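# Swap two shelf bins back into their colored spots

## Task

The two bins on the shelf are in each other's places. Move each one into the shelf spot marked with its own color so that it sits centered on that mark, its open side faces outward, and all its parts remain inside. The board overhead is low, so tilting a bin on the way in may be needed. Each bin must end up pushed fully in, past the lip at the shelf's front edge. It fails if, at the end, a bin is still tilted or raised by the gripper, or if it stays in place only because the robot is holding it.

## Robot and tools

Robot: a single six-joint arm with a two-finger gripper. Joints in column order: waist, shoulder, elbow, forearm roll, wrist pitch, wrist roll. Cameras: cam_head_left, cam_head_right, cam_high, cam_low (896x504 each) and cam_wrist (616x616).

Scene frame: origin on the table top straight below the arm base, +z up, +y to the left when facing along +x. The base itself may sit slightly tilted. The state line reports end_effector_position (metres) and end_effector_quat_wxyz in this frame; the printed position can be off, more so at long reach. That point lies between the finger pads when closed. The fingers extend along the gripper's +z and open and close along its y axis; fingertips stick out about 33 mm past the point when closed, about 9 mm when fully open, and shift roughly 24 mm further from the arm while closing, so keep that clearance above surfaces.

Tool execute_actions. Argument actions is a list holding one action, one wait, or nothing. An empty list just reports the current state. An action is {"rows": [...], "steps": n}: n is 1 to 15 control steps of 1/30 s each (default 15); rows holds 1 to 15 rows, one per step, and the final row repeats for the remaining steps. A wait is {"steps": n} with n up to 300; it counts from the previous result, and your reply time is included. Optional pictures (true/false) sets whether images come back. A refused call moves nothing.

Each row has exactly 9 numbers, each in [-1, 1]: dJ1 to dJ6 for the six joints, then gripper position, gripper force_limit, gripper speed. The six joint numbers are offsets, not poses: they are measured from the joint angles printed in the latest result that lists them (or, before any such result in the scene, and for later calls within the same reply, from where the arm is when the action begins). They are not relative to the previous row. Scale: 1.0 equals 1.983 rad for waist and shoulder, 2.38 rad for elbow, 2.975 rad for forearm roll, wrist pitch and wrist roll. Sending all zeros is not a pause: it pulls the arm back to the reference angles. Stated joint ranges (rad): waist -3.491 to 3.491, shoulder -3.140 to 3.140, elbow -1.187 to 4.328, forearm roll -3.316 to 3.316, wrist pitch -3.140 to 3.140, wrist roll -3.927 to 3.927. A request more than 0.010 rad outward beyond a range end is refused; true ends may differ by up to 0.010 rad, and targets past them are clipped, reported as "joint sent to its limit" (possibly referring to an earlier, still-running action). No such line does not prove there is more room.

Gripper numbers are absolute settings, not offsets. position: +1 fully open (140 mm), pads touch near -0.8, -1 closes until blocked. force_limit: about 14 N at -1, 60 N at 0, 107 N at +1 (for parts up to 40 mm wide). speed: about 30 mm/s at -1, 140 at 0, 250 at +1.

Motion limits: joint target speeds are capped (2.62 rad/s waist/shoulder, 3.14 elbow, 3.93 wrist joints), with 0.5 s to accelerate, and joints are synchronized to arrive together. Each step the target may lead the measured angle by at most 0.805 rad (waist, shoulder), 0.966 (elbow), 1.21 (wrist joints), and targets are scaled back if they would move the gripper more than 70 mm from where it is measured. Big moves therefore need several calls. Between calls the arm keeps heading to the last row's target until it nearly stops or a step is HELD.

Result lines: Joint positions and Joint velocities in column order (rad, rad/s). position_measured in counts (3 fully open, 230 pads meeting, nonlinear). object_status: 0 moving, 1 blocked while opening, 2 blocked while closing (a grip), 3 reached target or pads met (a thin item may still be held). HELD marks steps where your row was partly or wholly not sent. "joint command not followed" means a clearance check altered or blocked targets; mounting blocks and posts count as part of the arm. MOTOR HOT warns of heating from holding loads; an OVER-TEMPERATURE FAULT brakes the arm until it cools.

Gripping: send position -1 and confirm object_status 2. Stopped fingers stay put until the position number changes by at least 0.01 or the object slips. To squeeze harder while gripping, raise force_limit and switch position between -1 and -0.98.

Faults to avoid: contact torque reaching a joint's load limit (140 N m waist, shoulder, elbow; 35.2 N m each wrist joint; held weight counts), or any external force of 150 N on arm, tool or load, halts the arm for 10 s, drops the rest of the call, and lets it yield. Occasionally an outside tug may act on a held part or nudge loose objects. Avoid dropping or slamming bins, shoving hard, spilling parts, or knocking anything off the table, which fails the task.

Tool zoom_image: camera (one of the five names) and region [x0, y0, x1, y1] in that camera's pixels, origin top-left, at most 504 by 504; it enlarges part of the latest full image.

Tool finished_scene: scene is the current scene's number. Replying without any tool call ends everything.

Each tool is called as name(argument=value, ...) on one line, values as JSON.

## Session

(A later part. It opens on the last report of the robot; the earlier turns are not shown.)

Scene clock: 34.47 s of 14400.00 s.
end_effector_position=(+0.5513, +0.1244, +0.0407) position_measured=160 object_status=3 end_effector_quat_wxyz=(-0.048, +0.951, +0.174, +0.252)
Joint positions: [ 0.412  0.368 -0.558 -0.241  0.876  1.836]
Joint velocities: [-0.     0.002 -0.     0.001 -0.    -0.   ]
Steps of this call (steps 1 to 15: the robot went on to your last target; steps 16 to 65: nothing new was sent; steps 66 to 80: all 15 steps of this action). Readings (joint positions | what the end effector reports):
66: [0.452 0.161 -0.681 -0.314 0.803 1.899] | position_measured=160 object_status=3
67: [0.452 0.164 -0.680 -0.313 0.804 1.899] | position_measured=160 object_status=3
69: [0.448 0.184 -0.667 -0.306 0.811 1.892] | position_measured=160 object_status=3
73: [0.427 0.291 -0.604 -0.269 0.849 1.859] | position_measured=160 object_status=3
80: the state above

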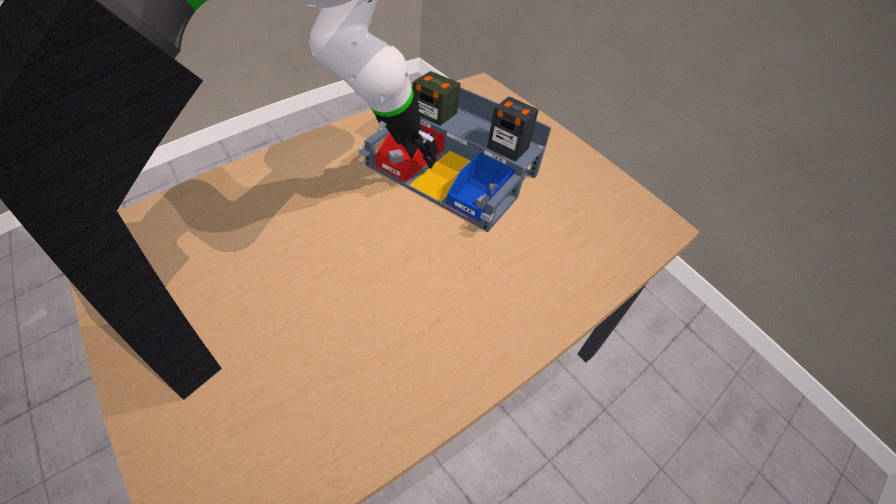

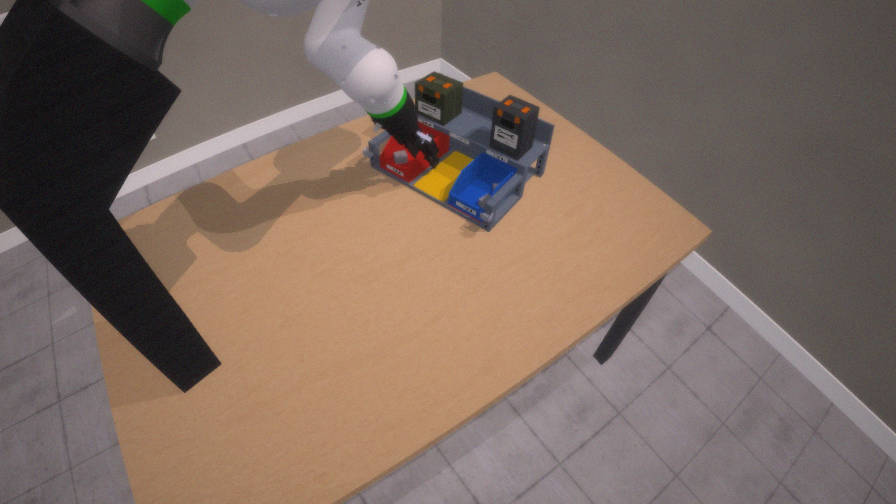

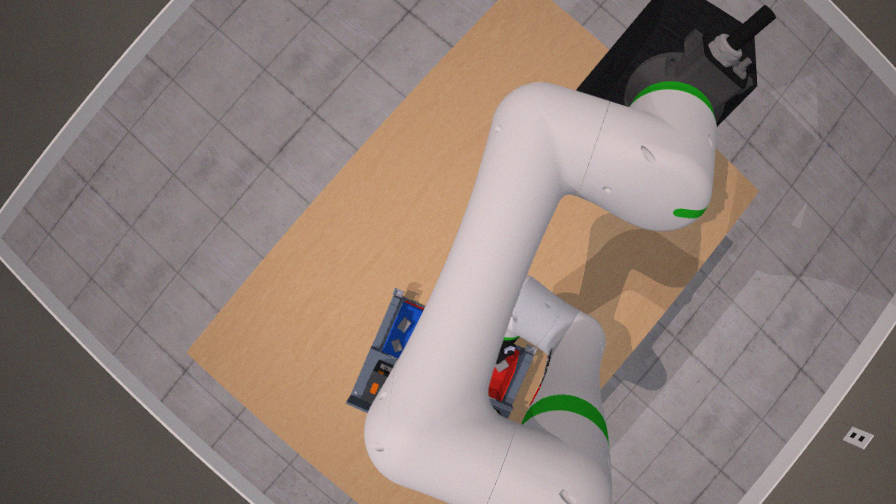

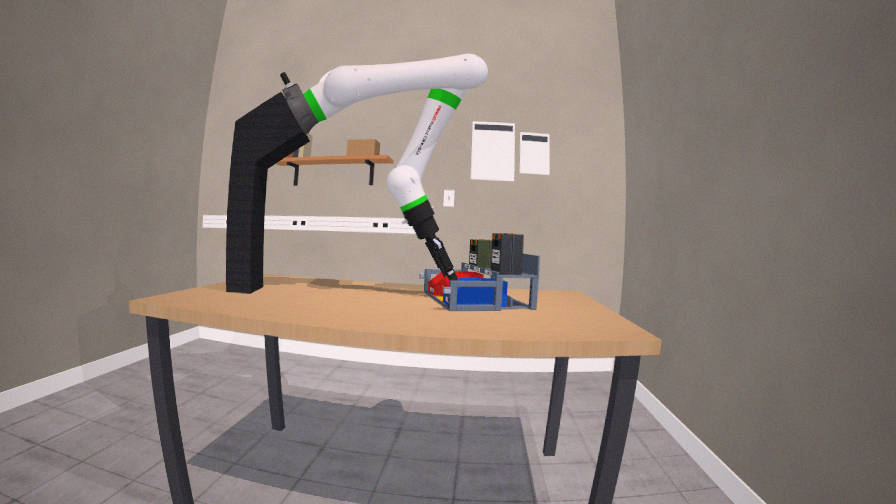

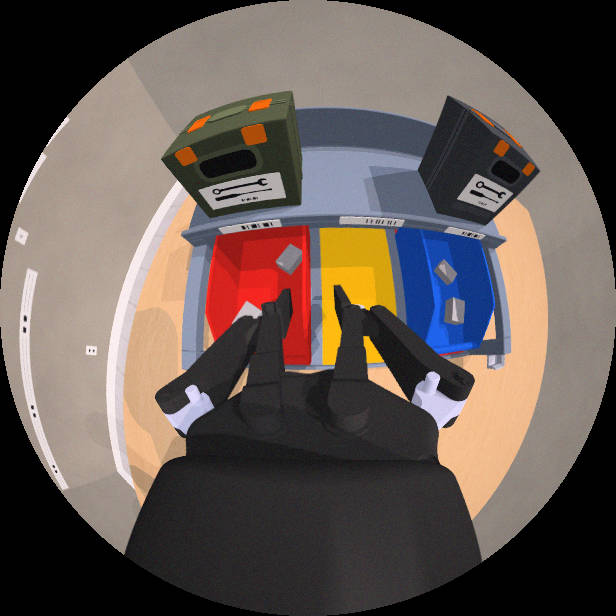

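execute_actions(actions=[{"rows":[[0.0015,0,0,0,0,0,-1,0.6,0]],"steps":15}])

Scene clock: 35.27 s of 14400.00 s.
end_effector_position=(+0.5508, +0.1266, +0.0407) position_measured=231 object_status=0 end_effector_quat_wxyz=(-0.049, +0.951, +0.175, +0.252)
Joint positions: [ 0.415  0.368 -0.558 -0.241  0.876  1.836]
Joint velocities: [-0.001 -0.     0.    -0.     0.     0.   ]
Steps of this call (steps 1 to 9: the robot went on to your last target; steps 10 to 24: all 15 steps of this action). Readings (joint positions | what the end effector reports):
10: [0.412 0.368 -0.558 -0.241 0.876 1.836] | position_measured=160 object_status=0
11: [0.413 0.368 -0.558 -0.241 0.876 1.836] | position_measured=162 object_status=0
13: [0.415 0.368 -0.558 -0.241 0.876 1.836] | position_measured=177 object_status=0
17: [0.415 0.368 -0.558 -0.241 0.876 1.836] | position_measured=208 object_status=0
24: the state above

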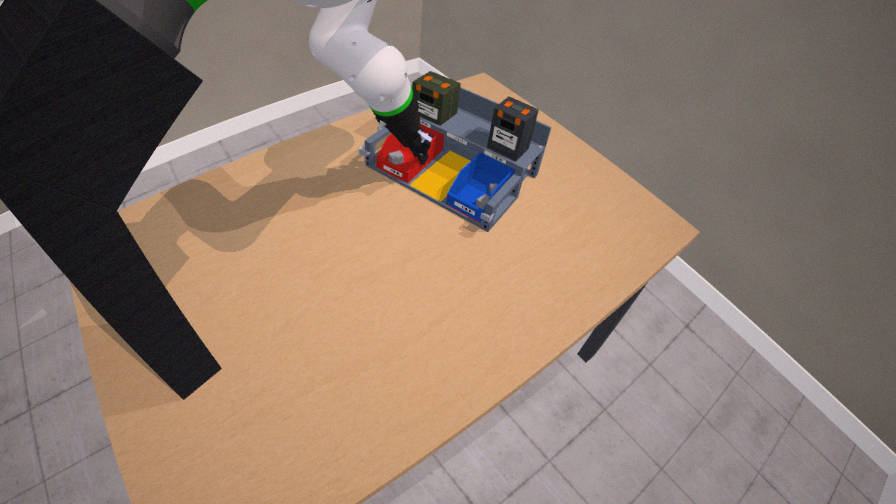

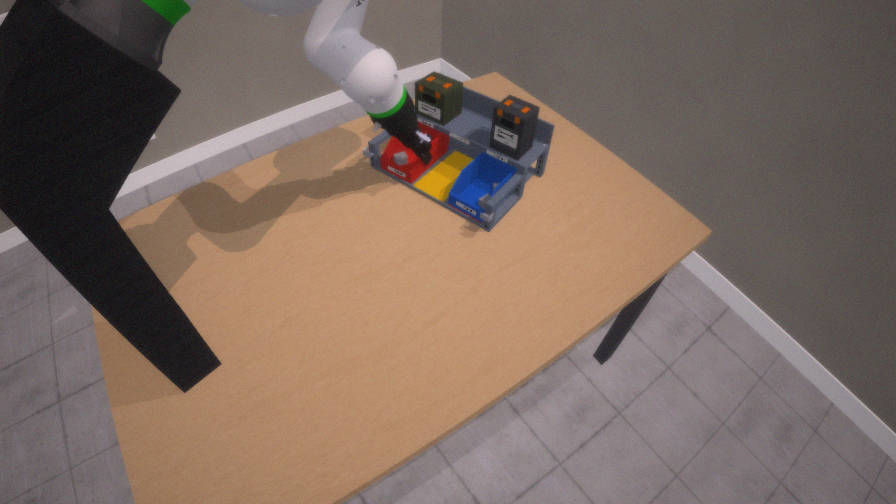

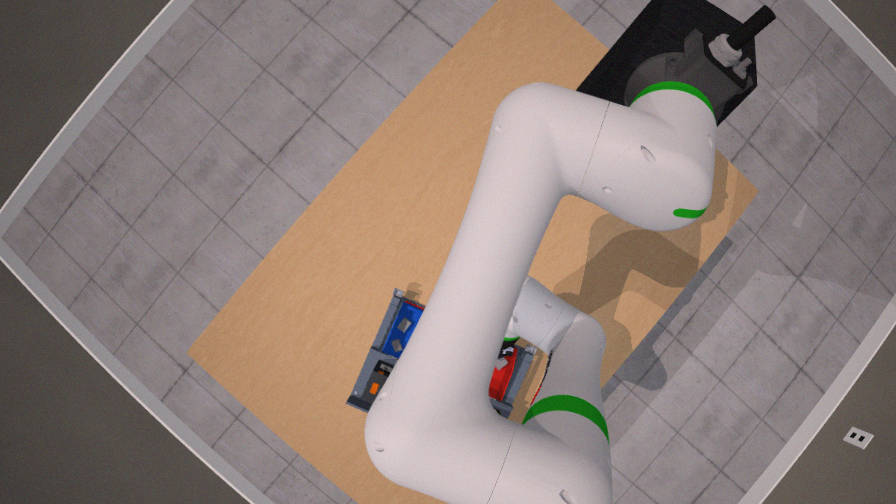

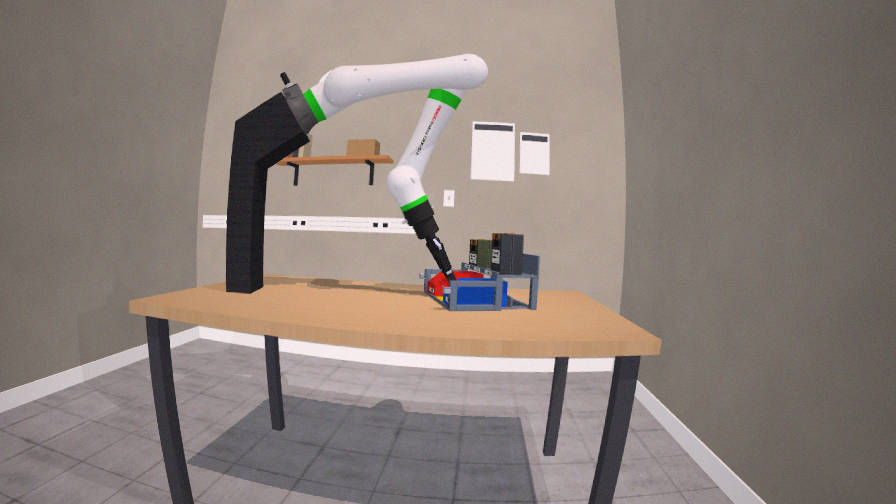

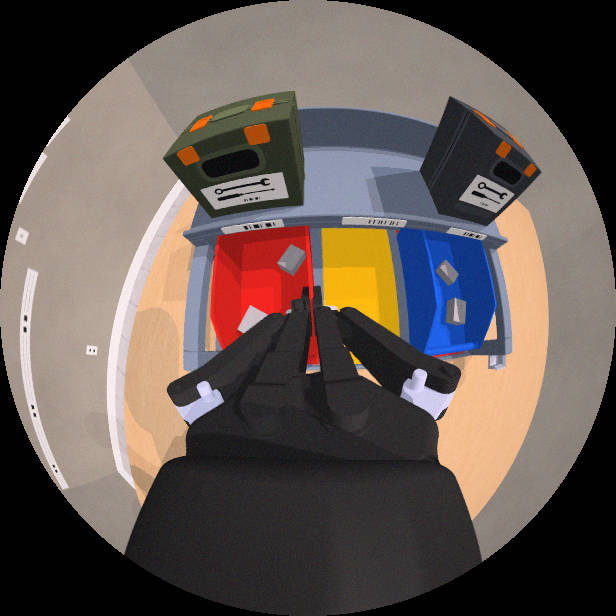

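execute_actions(actions=[{"rows":[[0.0012,-0.02,0.005,-0.0125,-0.027,0.0123,-1,0.6,0],[0.0012,-0.02,0.005,-0.0125,-0.027,0.0123,-1,0.6,0],[0.0012,-0.02,0.005,-0.0125,-0.027,0.0123,-1,0.6,0],[0.0024,-0.04,0.01,-0.025,-0.055,0.0247,-1,0.6,0],[0.0024,-0.04,0.01,-0.025,-0.055,0.0247,-1,0.6,0],[0.0024,-0.04,0.01,-0.025,-0.055,0.0247,-1,0.6,0],[0.0035,-0.0595,0.0151,-0.0376,-0.082,0.037,-1,0.6,0]],"steps":15}])

zoom_image(camera="cam_low", region=[400, 220, 560, 320])

zoom_image(camera="cam_head_left", region=[350, 80, 560, 240])

Scene clock: 38.70 s of 14400.00 s.
end_effector_position=(+0.5535, +0.1271, +0.0516) position_measured=231 object_status=3 end_effector_quat_wxyz=(-0.038, +0.963, +0.176, +0.202)
Joint positions: [ 0.422  0.25  -0.522 -0.353  0.633  1.946]
Joint velocities: [ 0.001 -0.002 -0.     0.    -0.002  0.002]
Steps of this call (steps 1 to 15: the robot went on to your last target; steps 16 to 88: nothing new was sent; steps 89 to 103: all 15 steps of this action). Readings (joint positions | what the end effector reports):
89: [0.415 0.368 -0.558 -0.241 0.876 1.836] | position_measured=231 object_status=3
90: [0.415 0.366 -0.558 -0.243 0.873 1.837] | position_measured=231 object_status=3
92: [0.416 0.351 -0.553 -0.257 0.841 1.852] | position_measured=231 object_status=3
96: [0.420 0.294 -0.536 -0.310 0.725 1.904] | position_measured=231 object_status=3
103: the state above

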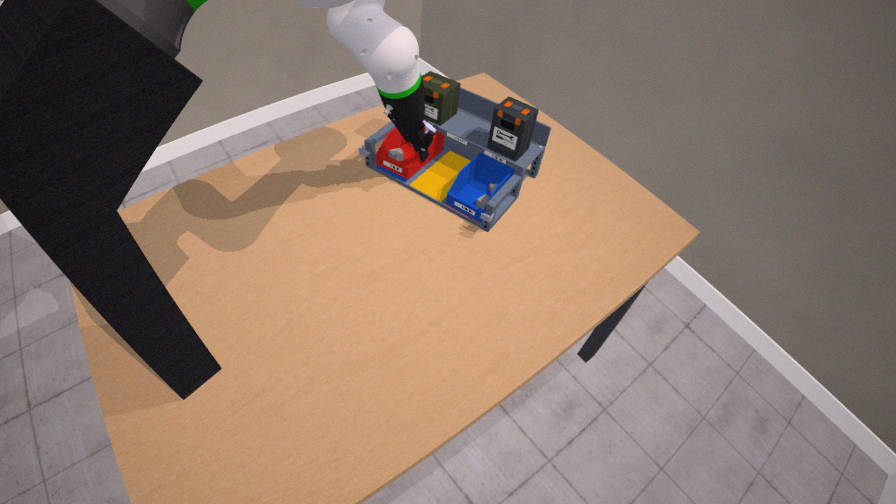

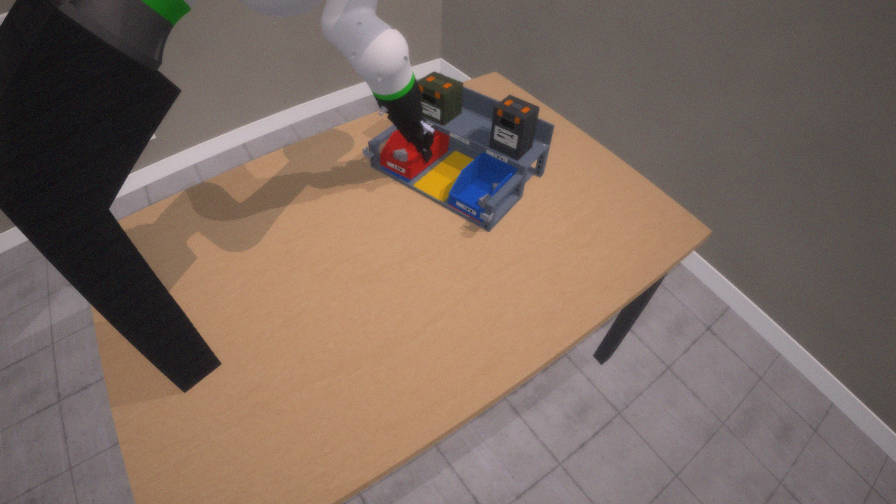

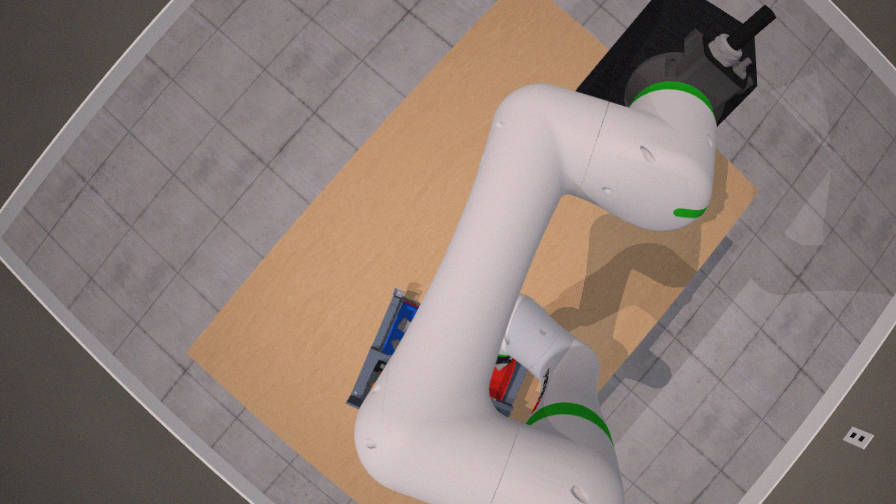

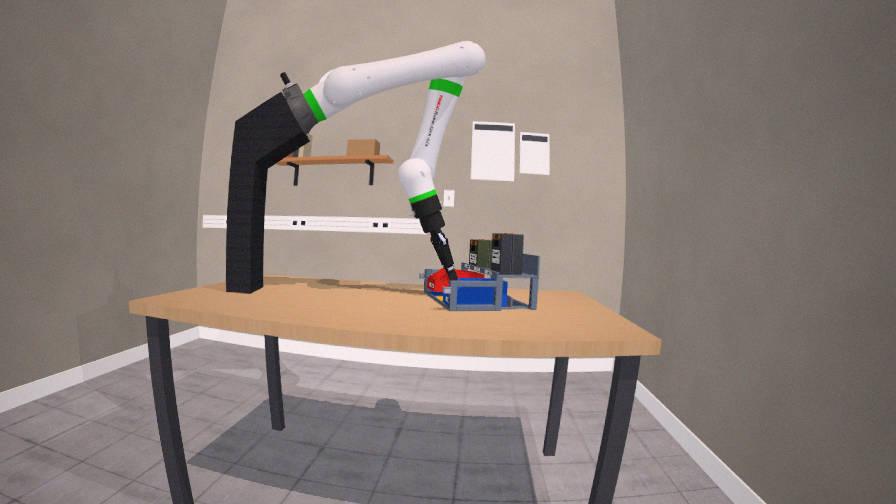

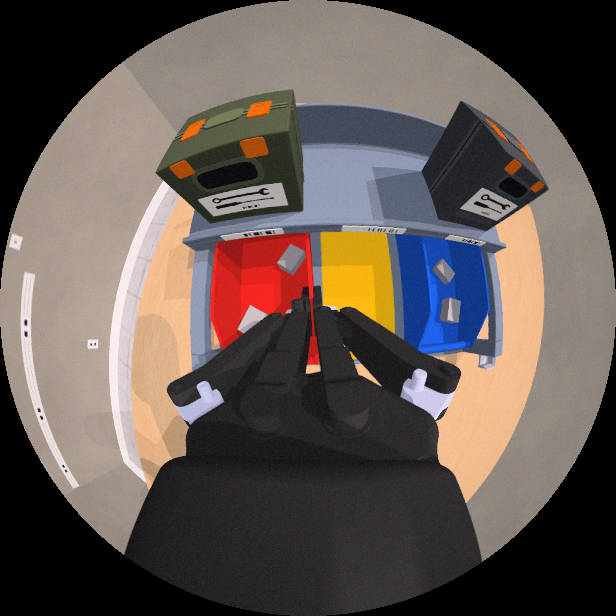

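Region (400, 220, 560, 320) of cam_low's 896x504 image, scaled by 3.150, with more detail than that image has; it fills the top 315 rows of this view, and the rest is white.

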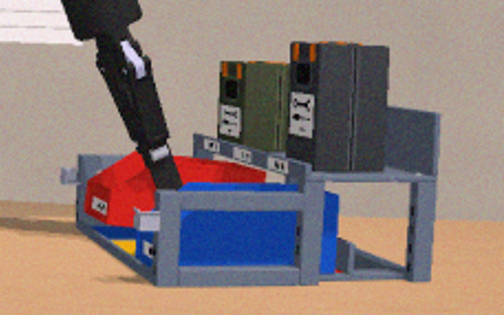

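Region (350, 80, 560, 240) of cam_head_left's 896x504 image, scaled by 2.400, with more detail than that image has; it fills the top 384 rows of this view, and the rest is white.

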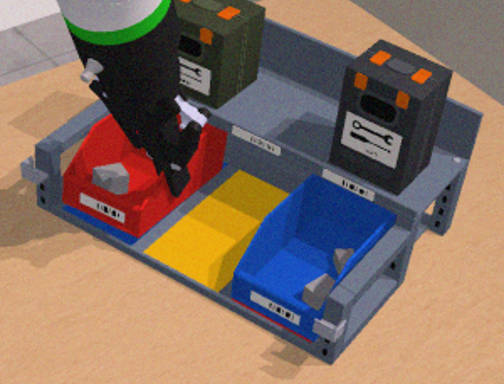

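execute_actions(actions=[{"rows":[[0.0015,0.0044,-0.0146,0.0044,0.0138,-0.0065,-1,0.6,0],[0.0015,0.0044,-0.0146,0.0044,0.0138,-0.0065,-1,0.6,0],[0.0015,0.0044,-0.0146,0.0044,0.0138,-0.0065,-1,0.6,0],[0.003,0.0087,-0.0291,0.0087,0.0276,-0.013,-1,0.6,0],[0.003,0.0087,-0.0291,0.0087,0.0276,-0.013,-1,0.6,0],[0.003,0.0087,-0.0291,0.0087,0.0276,-0.013,-1,0.6,0],[0.0045,0.0131,-0.0437,0.0131,0.0413,-0.0195,-1,0.6,0]],"steps":15}])

zoom_image(camera="cam_head_left", region=[350, 80, 560, 240])

Scene clock: 42.10 s of 14400.00 s.
end_effector_position=(+0.5117, +0.1114, +0.0582) position_measured=231 object_status=3 end_effector_quat_wxyz=(-0.039, +0.963, +0.176, +0.201)
Joint positions: [ 0.431  0.276 -0.626 -0.314  0.755  1.888]
Joint velocities: [ 0.     0.    -0.    -0.001  0.    -0.   ]
Steps of this call (steps 1 to 15: the robot went on to your last target; steps 16 to 87: nothing new was sent; steps 88 to 102: all 15 steps of this action). Readings (joint positions | what the end effector reports):
88: [0.422 0.250 -0.522 -0.353 0.632 1.946] | position_measured=231 object_status=3
89: [0.422 0.250 -0.524 -0.353 0.635 1.945] | position_measured=231 object_status=3
91: [0.424 0.256 -0.546 -0.344 0.661 1.932] | position_measured=231 object_status=3
95: [0.428 0.268 -0.595 -0.326 0.719 1.905] | position_measured=231 object_status=3
102: the state above

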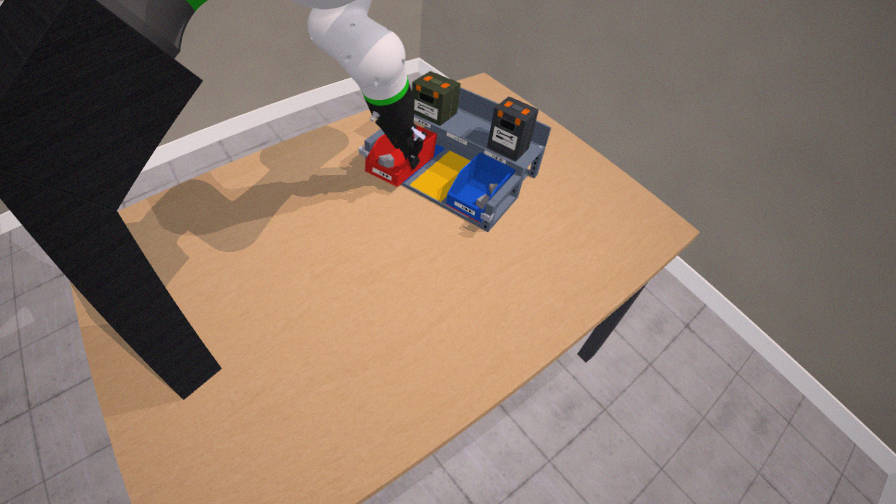

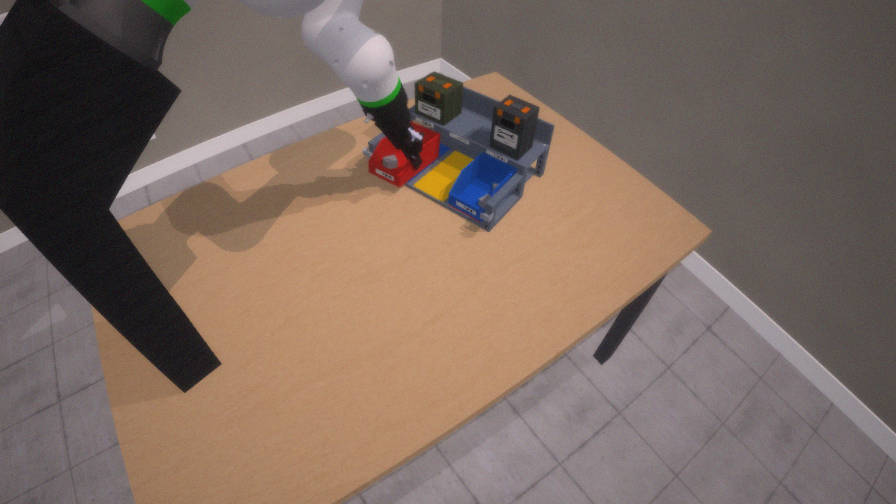

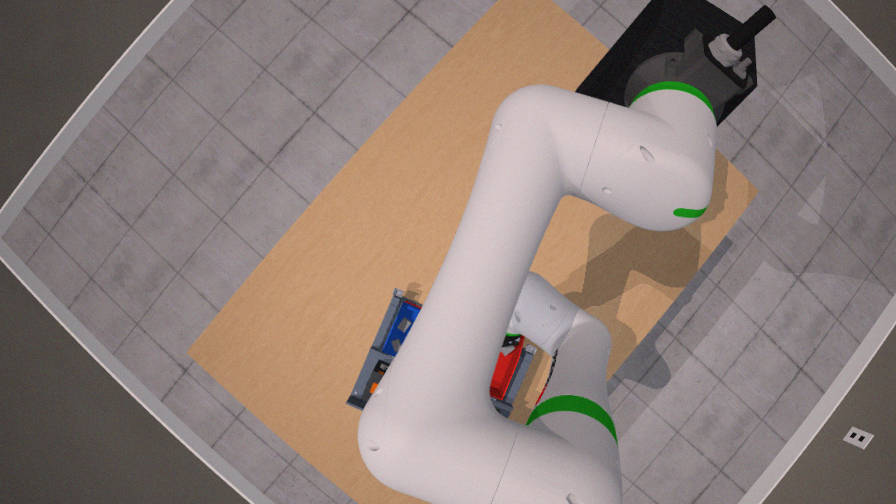

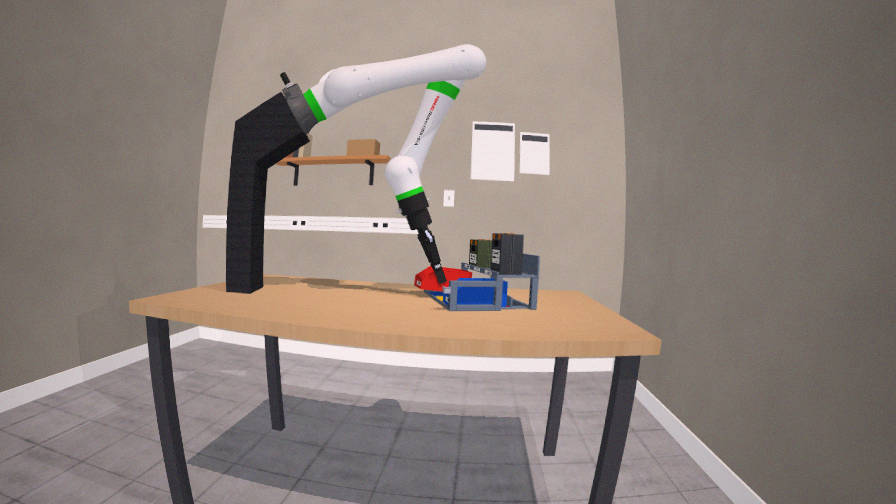

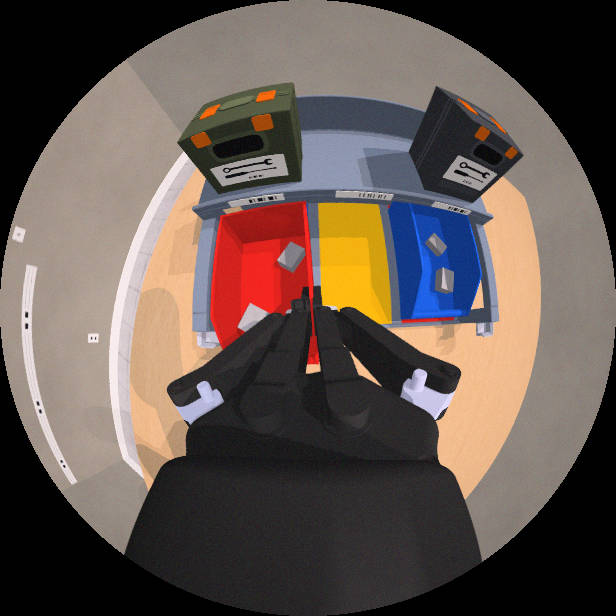

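Region (350, 80, 560, 240) of cam_head_left's 896x504 image, scaled by 2.400, with more detail than that image has; it fills the top 384 rows of this view, and the rest is white.

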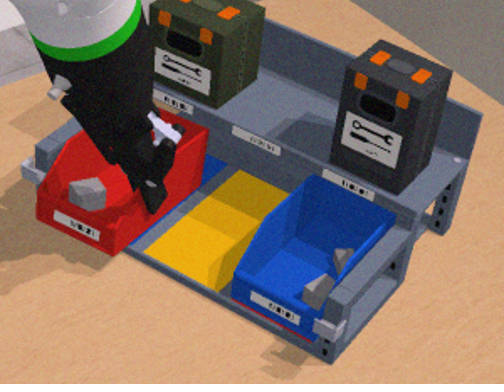

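execute_actions(actions=[{"rows":[[0.001,0.0076,-0.013,0.005,0.0145,-0.007,-1,0.6,0],[0.001,0.0076,-0.013,0.005,0.0145,-0.007,-1,0.6,0],[0.001,0.0076,-0.013,0.005,0.0145,-0.007,-1,0.6,0],[0.001,0.0076,-0.013,0.005,0.0145,-0.007,-1,0.6,0],[0.001,0.0076,-0.013,0.005,0.0145,-0.007,-1,0.6,0],[0.009,-0.0393,-0.0357,-0.007,0.0034,0.003,-1,0.6,0]],"steps":14}], pictures=false)

execute_actions(actions=[{"rows":[[-0.0015,0.2955,-0.0576,0.0393,0.27,-0.074,-1,0.6,0]],"steps":15}], pictures=false)

execute_actions(actions=[{"steps":12}])

Scene clock: 43.67 s of 14400.00 s.
end_effector_position=(+0.4977, +0.1057, +0.0888) position_measured=231 object_status=3 end_effector_quat_wxyz=(-0.039, +0.963, +0.176, +0.201)
Joint positions: [ 0.449  0.199 -0.711 -0.334  0.766  1.896]
Joint velocities: [ 0.008 -0.048 -0.028 -0.016 -0.014  0.012]
Steps of this call (steps 1 to 15: the robot went on to your last target; steps 16 to 33: nothing new was sent; steps 34 to 47: all 14 steps of this action). Readings (joint positions | what the end effector reports):
34: [0.431 0.276 -0.626 -0.314 0.755 1.888] | position_measured=231 object_status=3
35: [0.431 0.277 -0.628 -0.313 0.759 1.886] | position_measured=231 object_status=3
37: [0.433 0.287 -0.648 -0.304 0.786 1.873] | position_measured=231 object_status=3
41: [0.435 0.282 -0.662 -0.304 0.794 1.871] | position_measured=231 object_status=3
47: the state above

Scene clock: 44.17 s of 14400.00 s.
end_effector_position=(+0.3931, +0.0610, +0.0631) position_measured=231 object_status=3 end_effector_quat_wxyz=(-0.035, +0.954, +0.176, +0.240)
Joint positions: [ 0.446  0.631 -0.812 -0.247  1.358  1.733]
Joint velocities: [-0.006  1.212 -0.285  0.225  1.64  -0.439]
Steps of this call (steps 1 to 15: all 15 steps of this action). Readings (joint positions | what the end effector reports):
1: [0.449 0.199 -0.711 -0.335 0.766 1.897] | position_measured=231 object_status=3
2: [0.449 0.200 -0.711 -0.334 0.768 1.896] | position_measured=231 object_status=3
4: [0.449 0.221 -0.716 -0.328 0.798 1.886] | position_measured=231 object_status=3
8: [0.448 0.333 -0.742 -0.303 0.950 1.842] | position_measured=231 object_status=3
15: the state above

Scene clock: 44.57 s of 14400.00 s.
end_effector_position=(+0.3548, +0.0511, +0.0714) position_measured=231 object_status=3 end_effector_quat_wxyz=(-0.048, +0.951, +0.173, +0.252)
Joint positions: [ 0.446  0.785 -0.848 -0.218  1.569  1.676]
Joint velocities: [ 0.     0.002 -0.     0.001 -0.    -0.001]
Steps of this call (steps 1 to 12: the robot went on to your last target). Readings (joint positions | what the end effector reports):
1: [0.446 0.670 -0.821 -0.239 1.411 1.719] | position_measured=231 object_status=3
2: [0.446 0.703 -0.829 -0.233 1.456 1.706] | position_measured=231 object_status=3
4: [0.446 0.753 -0.840 -0.224 1.525 1.688] | position_measured=231 object_status=3
8: [0.446 0.785 -0.848 -0.218 1.569 1.676] | position_measured=231 object_status=3
12: the state above

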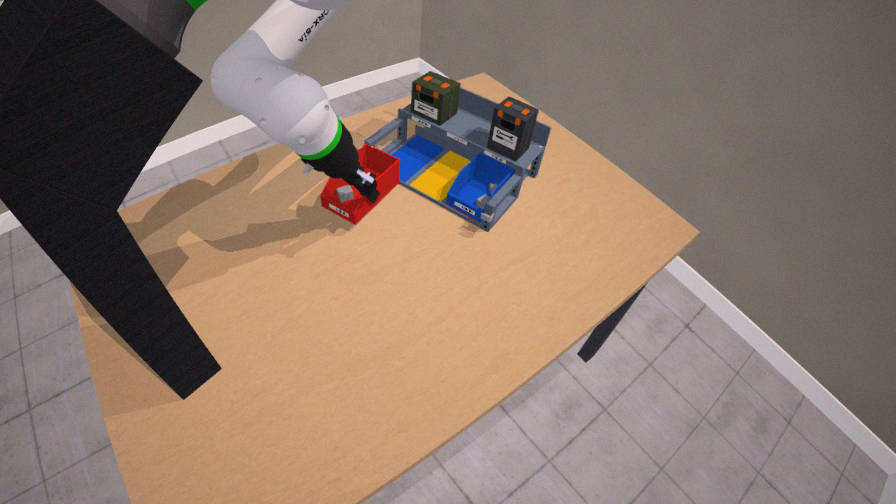

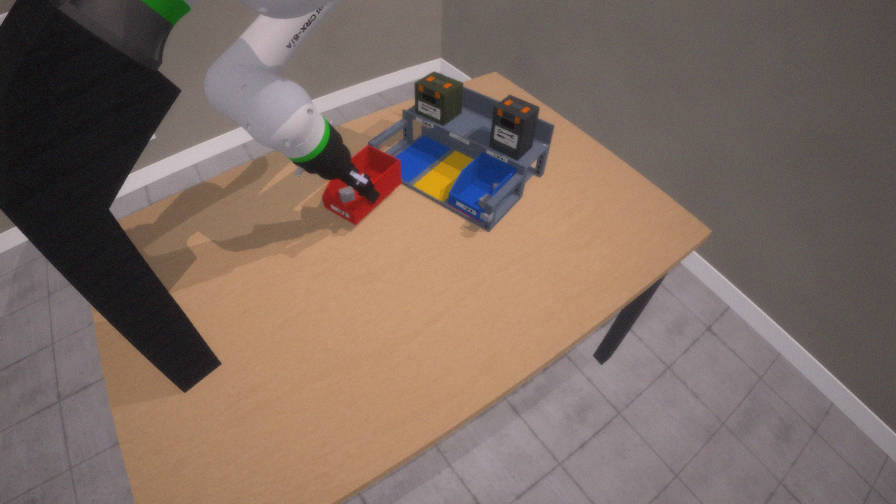

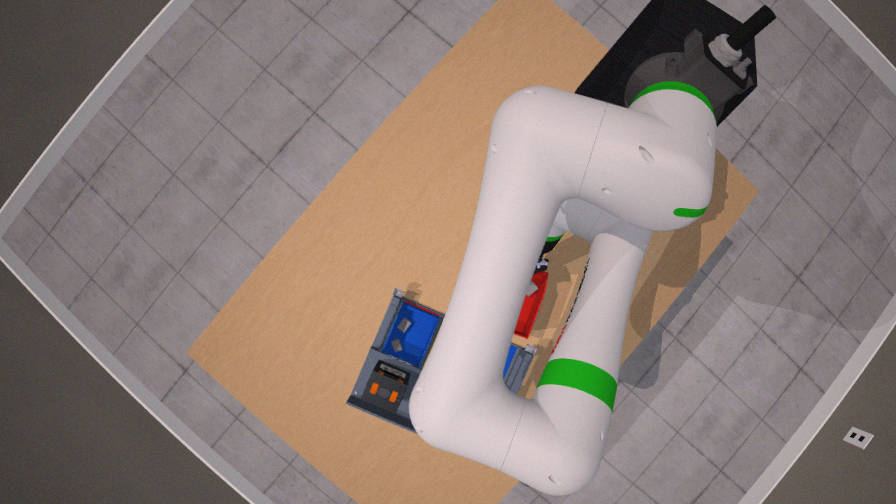

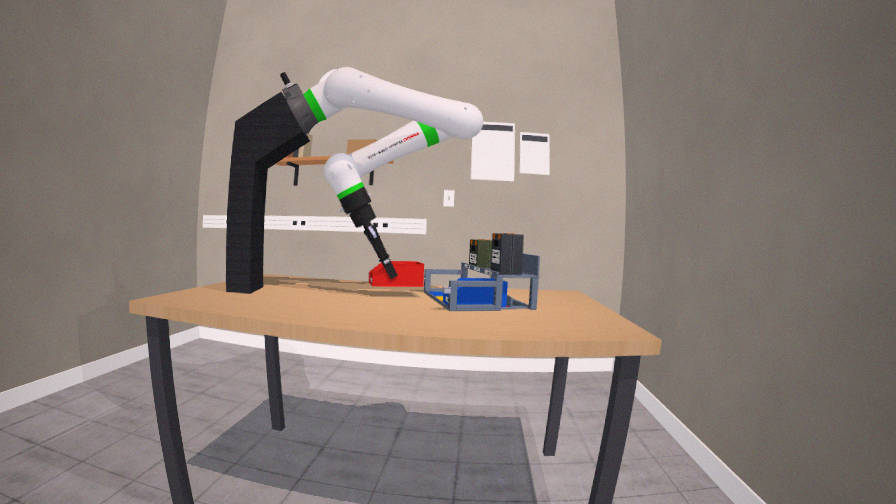

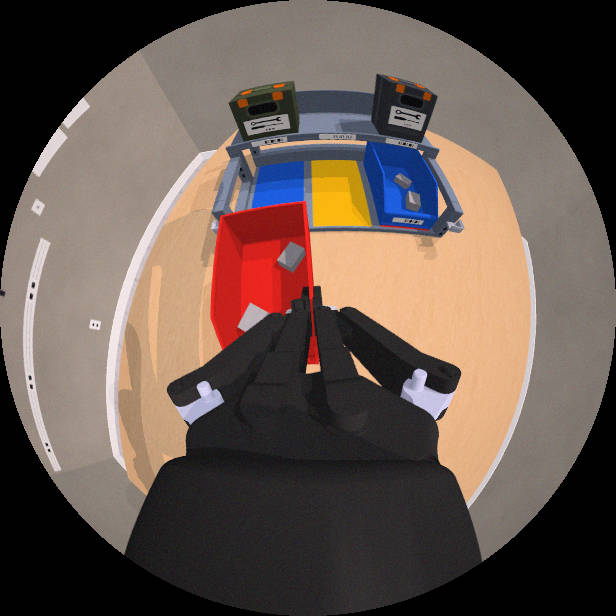

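execute_actions(actions=[{"rows":[[-0.3712,-0.0111,0.0231,0.2474,-0.0245,0.0024,-1,0.6,0]],"steps":15}], pictures=false)

execute_actions(actions=[{"steps":14}], pictures=false)

execute_actions(actions=[{"rows":[[0.008,0.014,0.0147,-0.0057,-0.002,0.0008,-1,0.6,0],[0.008,0.014,0.0147,-0.0057,-0.002,0.0008,-1,0.6,0],[0.008,0.014,0.0147,-0.0057,-0.002,0.0008,-1,0.6,0],[0.008,0.014,0.0147,-0.0057,-0.002,0.0008,-1,0.6,0],[0.015,0.026,0.0267,-0.0103,-0.0036,0.0015,-1,0.6,0]],"steps":14}])

zoom_image(camera="cam_low", region=[340, 230, 500, 330])

Scene clock: 47.07 s of 14400.00 s.
end_effector_position=(+0.3930, -0.0565, +0.0518) position_measured=231 object_status=3 end_effector_quat_wxyz=(-0.050, +0.952, +0.167, +0.252)
Joint positions: [ 0.018  0.772 -0.816  0.21   1.527  1.68 ]
Joint velocities: [-1.221 -0.037  0.092  1.212 -0.12   0.013]
Steps of this call (steps 1 to 30: the robot went on to your last target; steps 31 to 60: nothing new was sent; steps 61 to 75: all 15 steps of this action). Readings (joint positions | what the end effector reports):
61: [0.446 0.785 -0.848 -0.218 1.569 1.676] | position_measured=231 object_status=3
62: [0.444 0.785 -0.848 -0.216 1.569 1.676] | position_measured=231 object_status=3
64: [0.423 0.785 -0.846 -0.195 1.567 1.676] | position_measured=231 object_status=3
68: [0.311 0.781 -0.838 -0.083 1.556 1.677] | position_measured=231 object_status=3
75: the state above

Scene clock: 47.53 s of 14400.00 s.
end_effector_position=(+0.4074, -0.1424, +0.0658) position_measured=231 object_status=3 end_effector_quat_wxyz=(-0.048, +0.951, +0.174, +0.252)
Joint positions: [-0.29   0.763 -0.793  0.518  1.496  1.683]
Joint velocities: [-0.003  0.     0.     0.    -0.    -0.   ]
Steps of this call (steps 1 to 14: the robot went on to your last target). Readings (joint positions | what the end effector reports):
1: [-0.023 0.771 -0.813 0.251 1.523 1.681] | position_measured=231 object_status=3
2: [-0.064 0.770 -0.810 0.292 1.519 1.681] | position_measured=231 object_status=3
4: [-0.145 0.767 -0.804 0.373 1.511 1.682] | position_measured=231 object_status=3
8: [-0.262 0.764 -0.795 0.490 1.499 1.683] | position_measured=231 object_status=3
14: the state above

Scene clock: 48.00 s of 14400.00 s.
end_effector_position=(+0.4076, -0.1431, +0.0398) position_measured=231 object_status=3 end_effector_quat_wxyz=(-0.046, +0.950, +0.178, +0.253)
Joint positions: [-0.26   0.815 -0.729  0.488  1.485  1.688]
Joint velocities: [ 0.001  0.001 -0.    -0.     0.     0.001]
Steps of this call (steps 1 to 14: all 14 steps of this action). Readings (joint positions | what the end effector reports):
1: [-0.290 0.763 -0.793 0.518 1.496 1.683] | position_measured=231 object_status=3
2: [-0.289 0.764 -0.790 0.518 1.496 1.684] | position_measured=231 object_status=3
4: [-0.279 0.782 -0.768 0.507 1.492 1.685] | position_measured=231 object_status=3
8: [-0.262 0.811 -0.733 0.490 1.486 1.688] | position_measured=231 object_status=3
14: the state above

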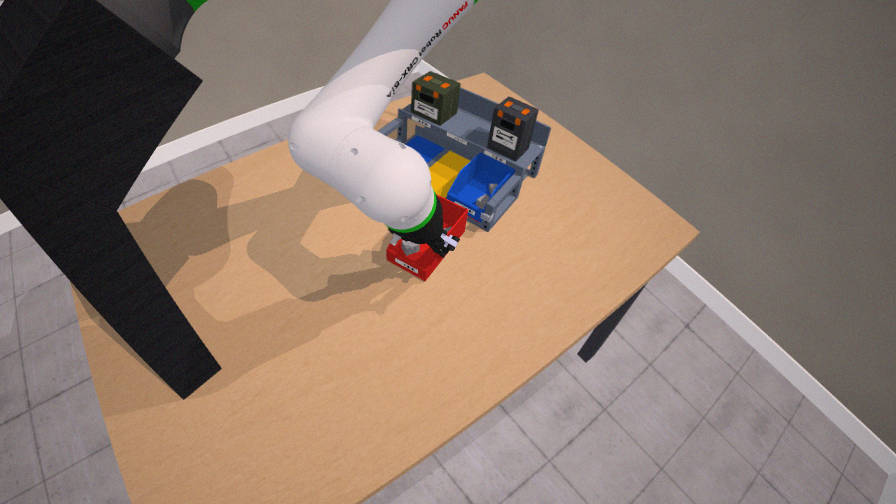

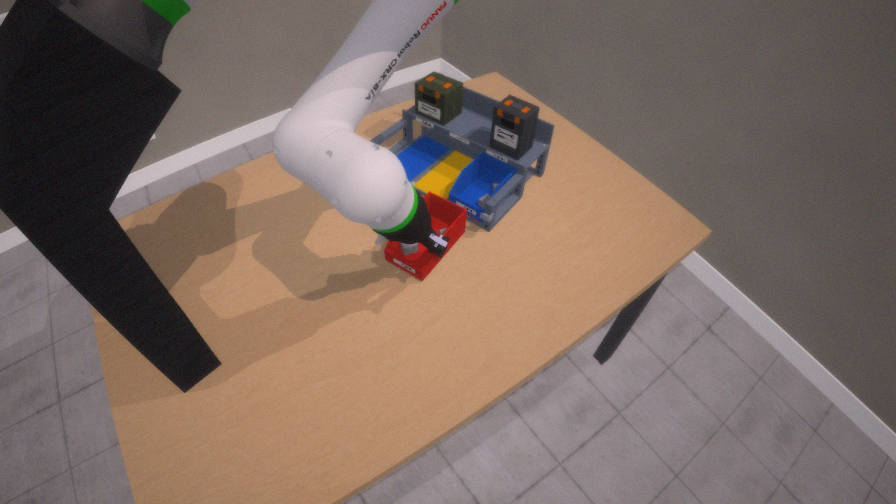

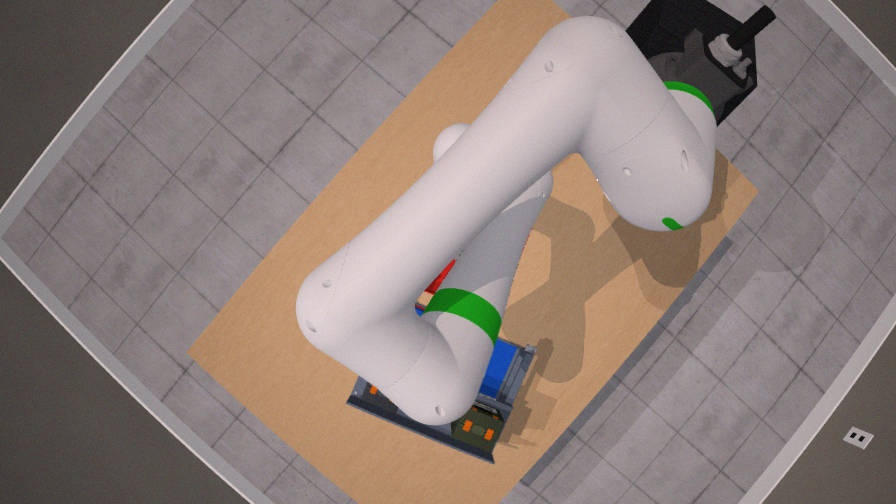

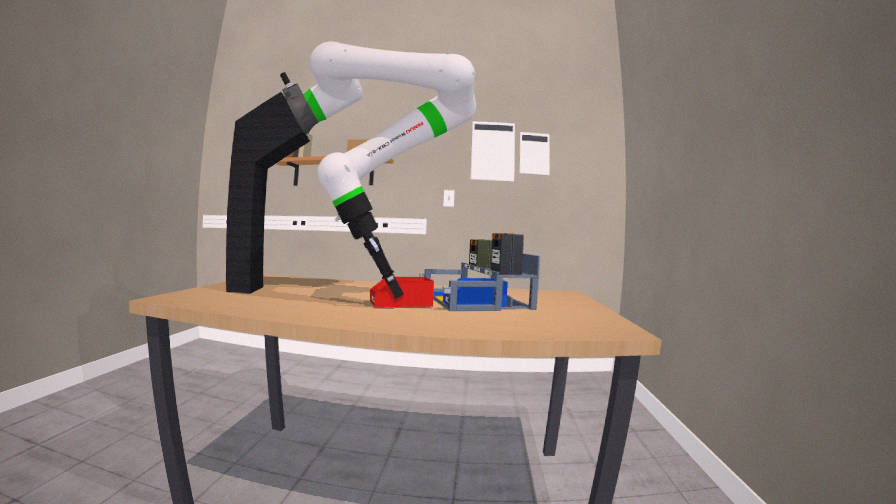

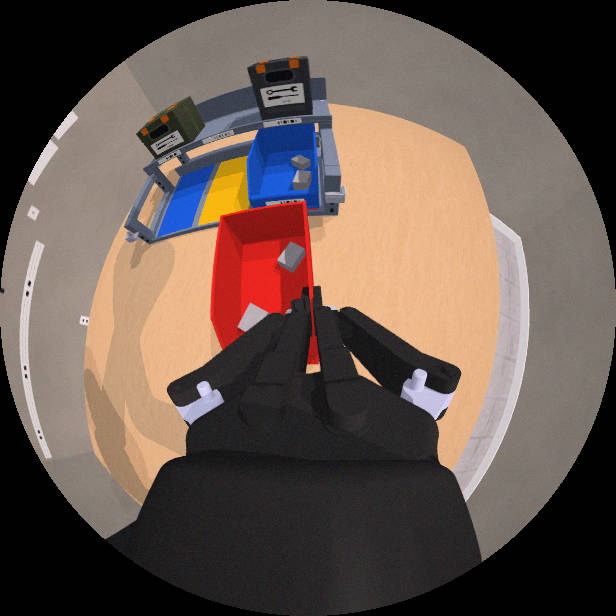

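Region (340, 230, 500, 330) of cam_low's 896x504 image, scaled by 3.150, with more detail than that image has; it fills the top 315 rows of this view, and the rest is white.

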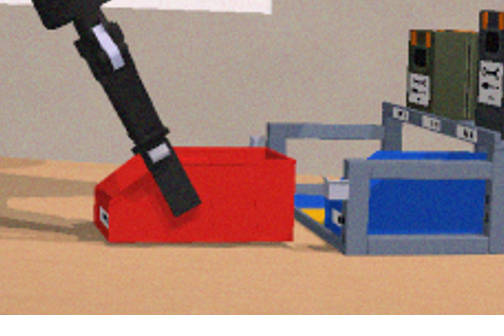

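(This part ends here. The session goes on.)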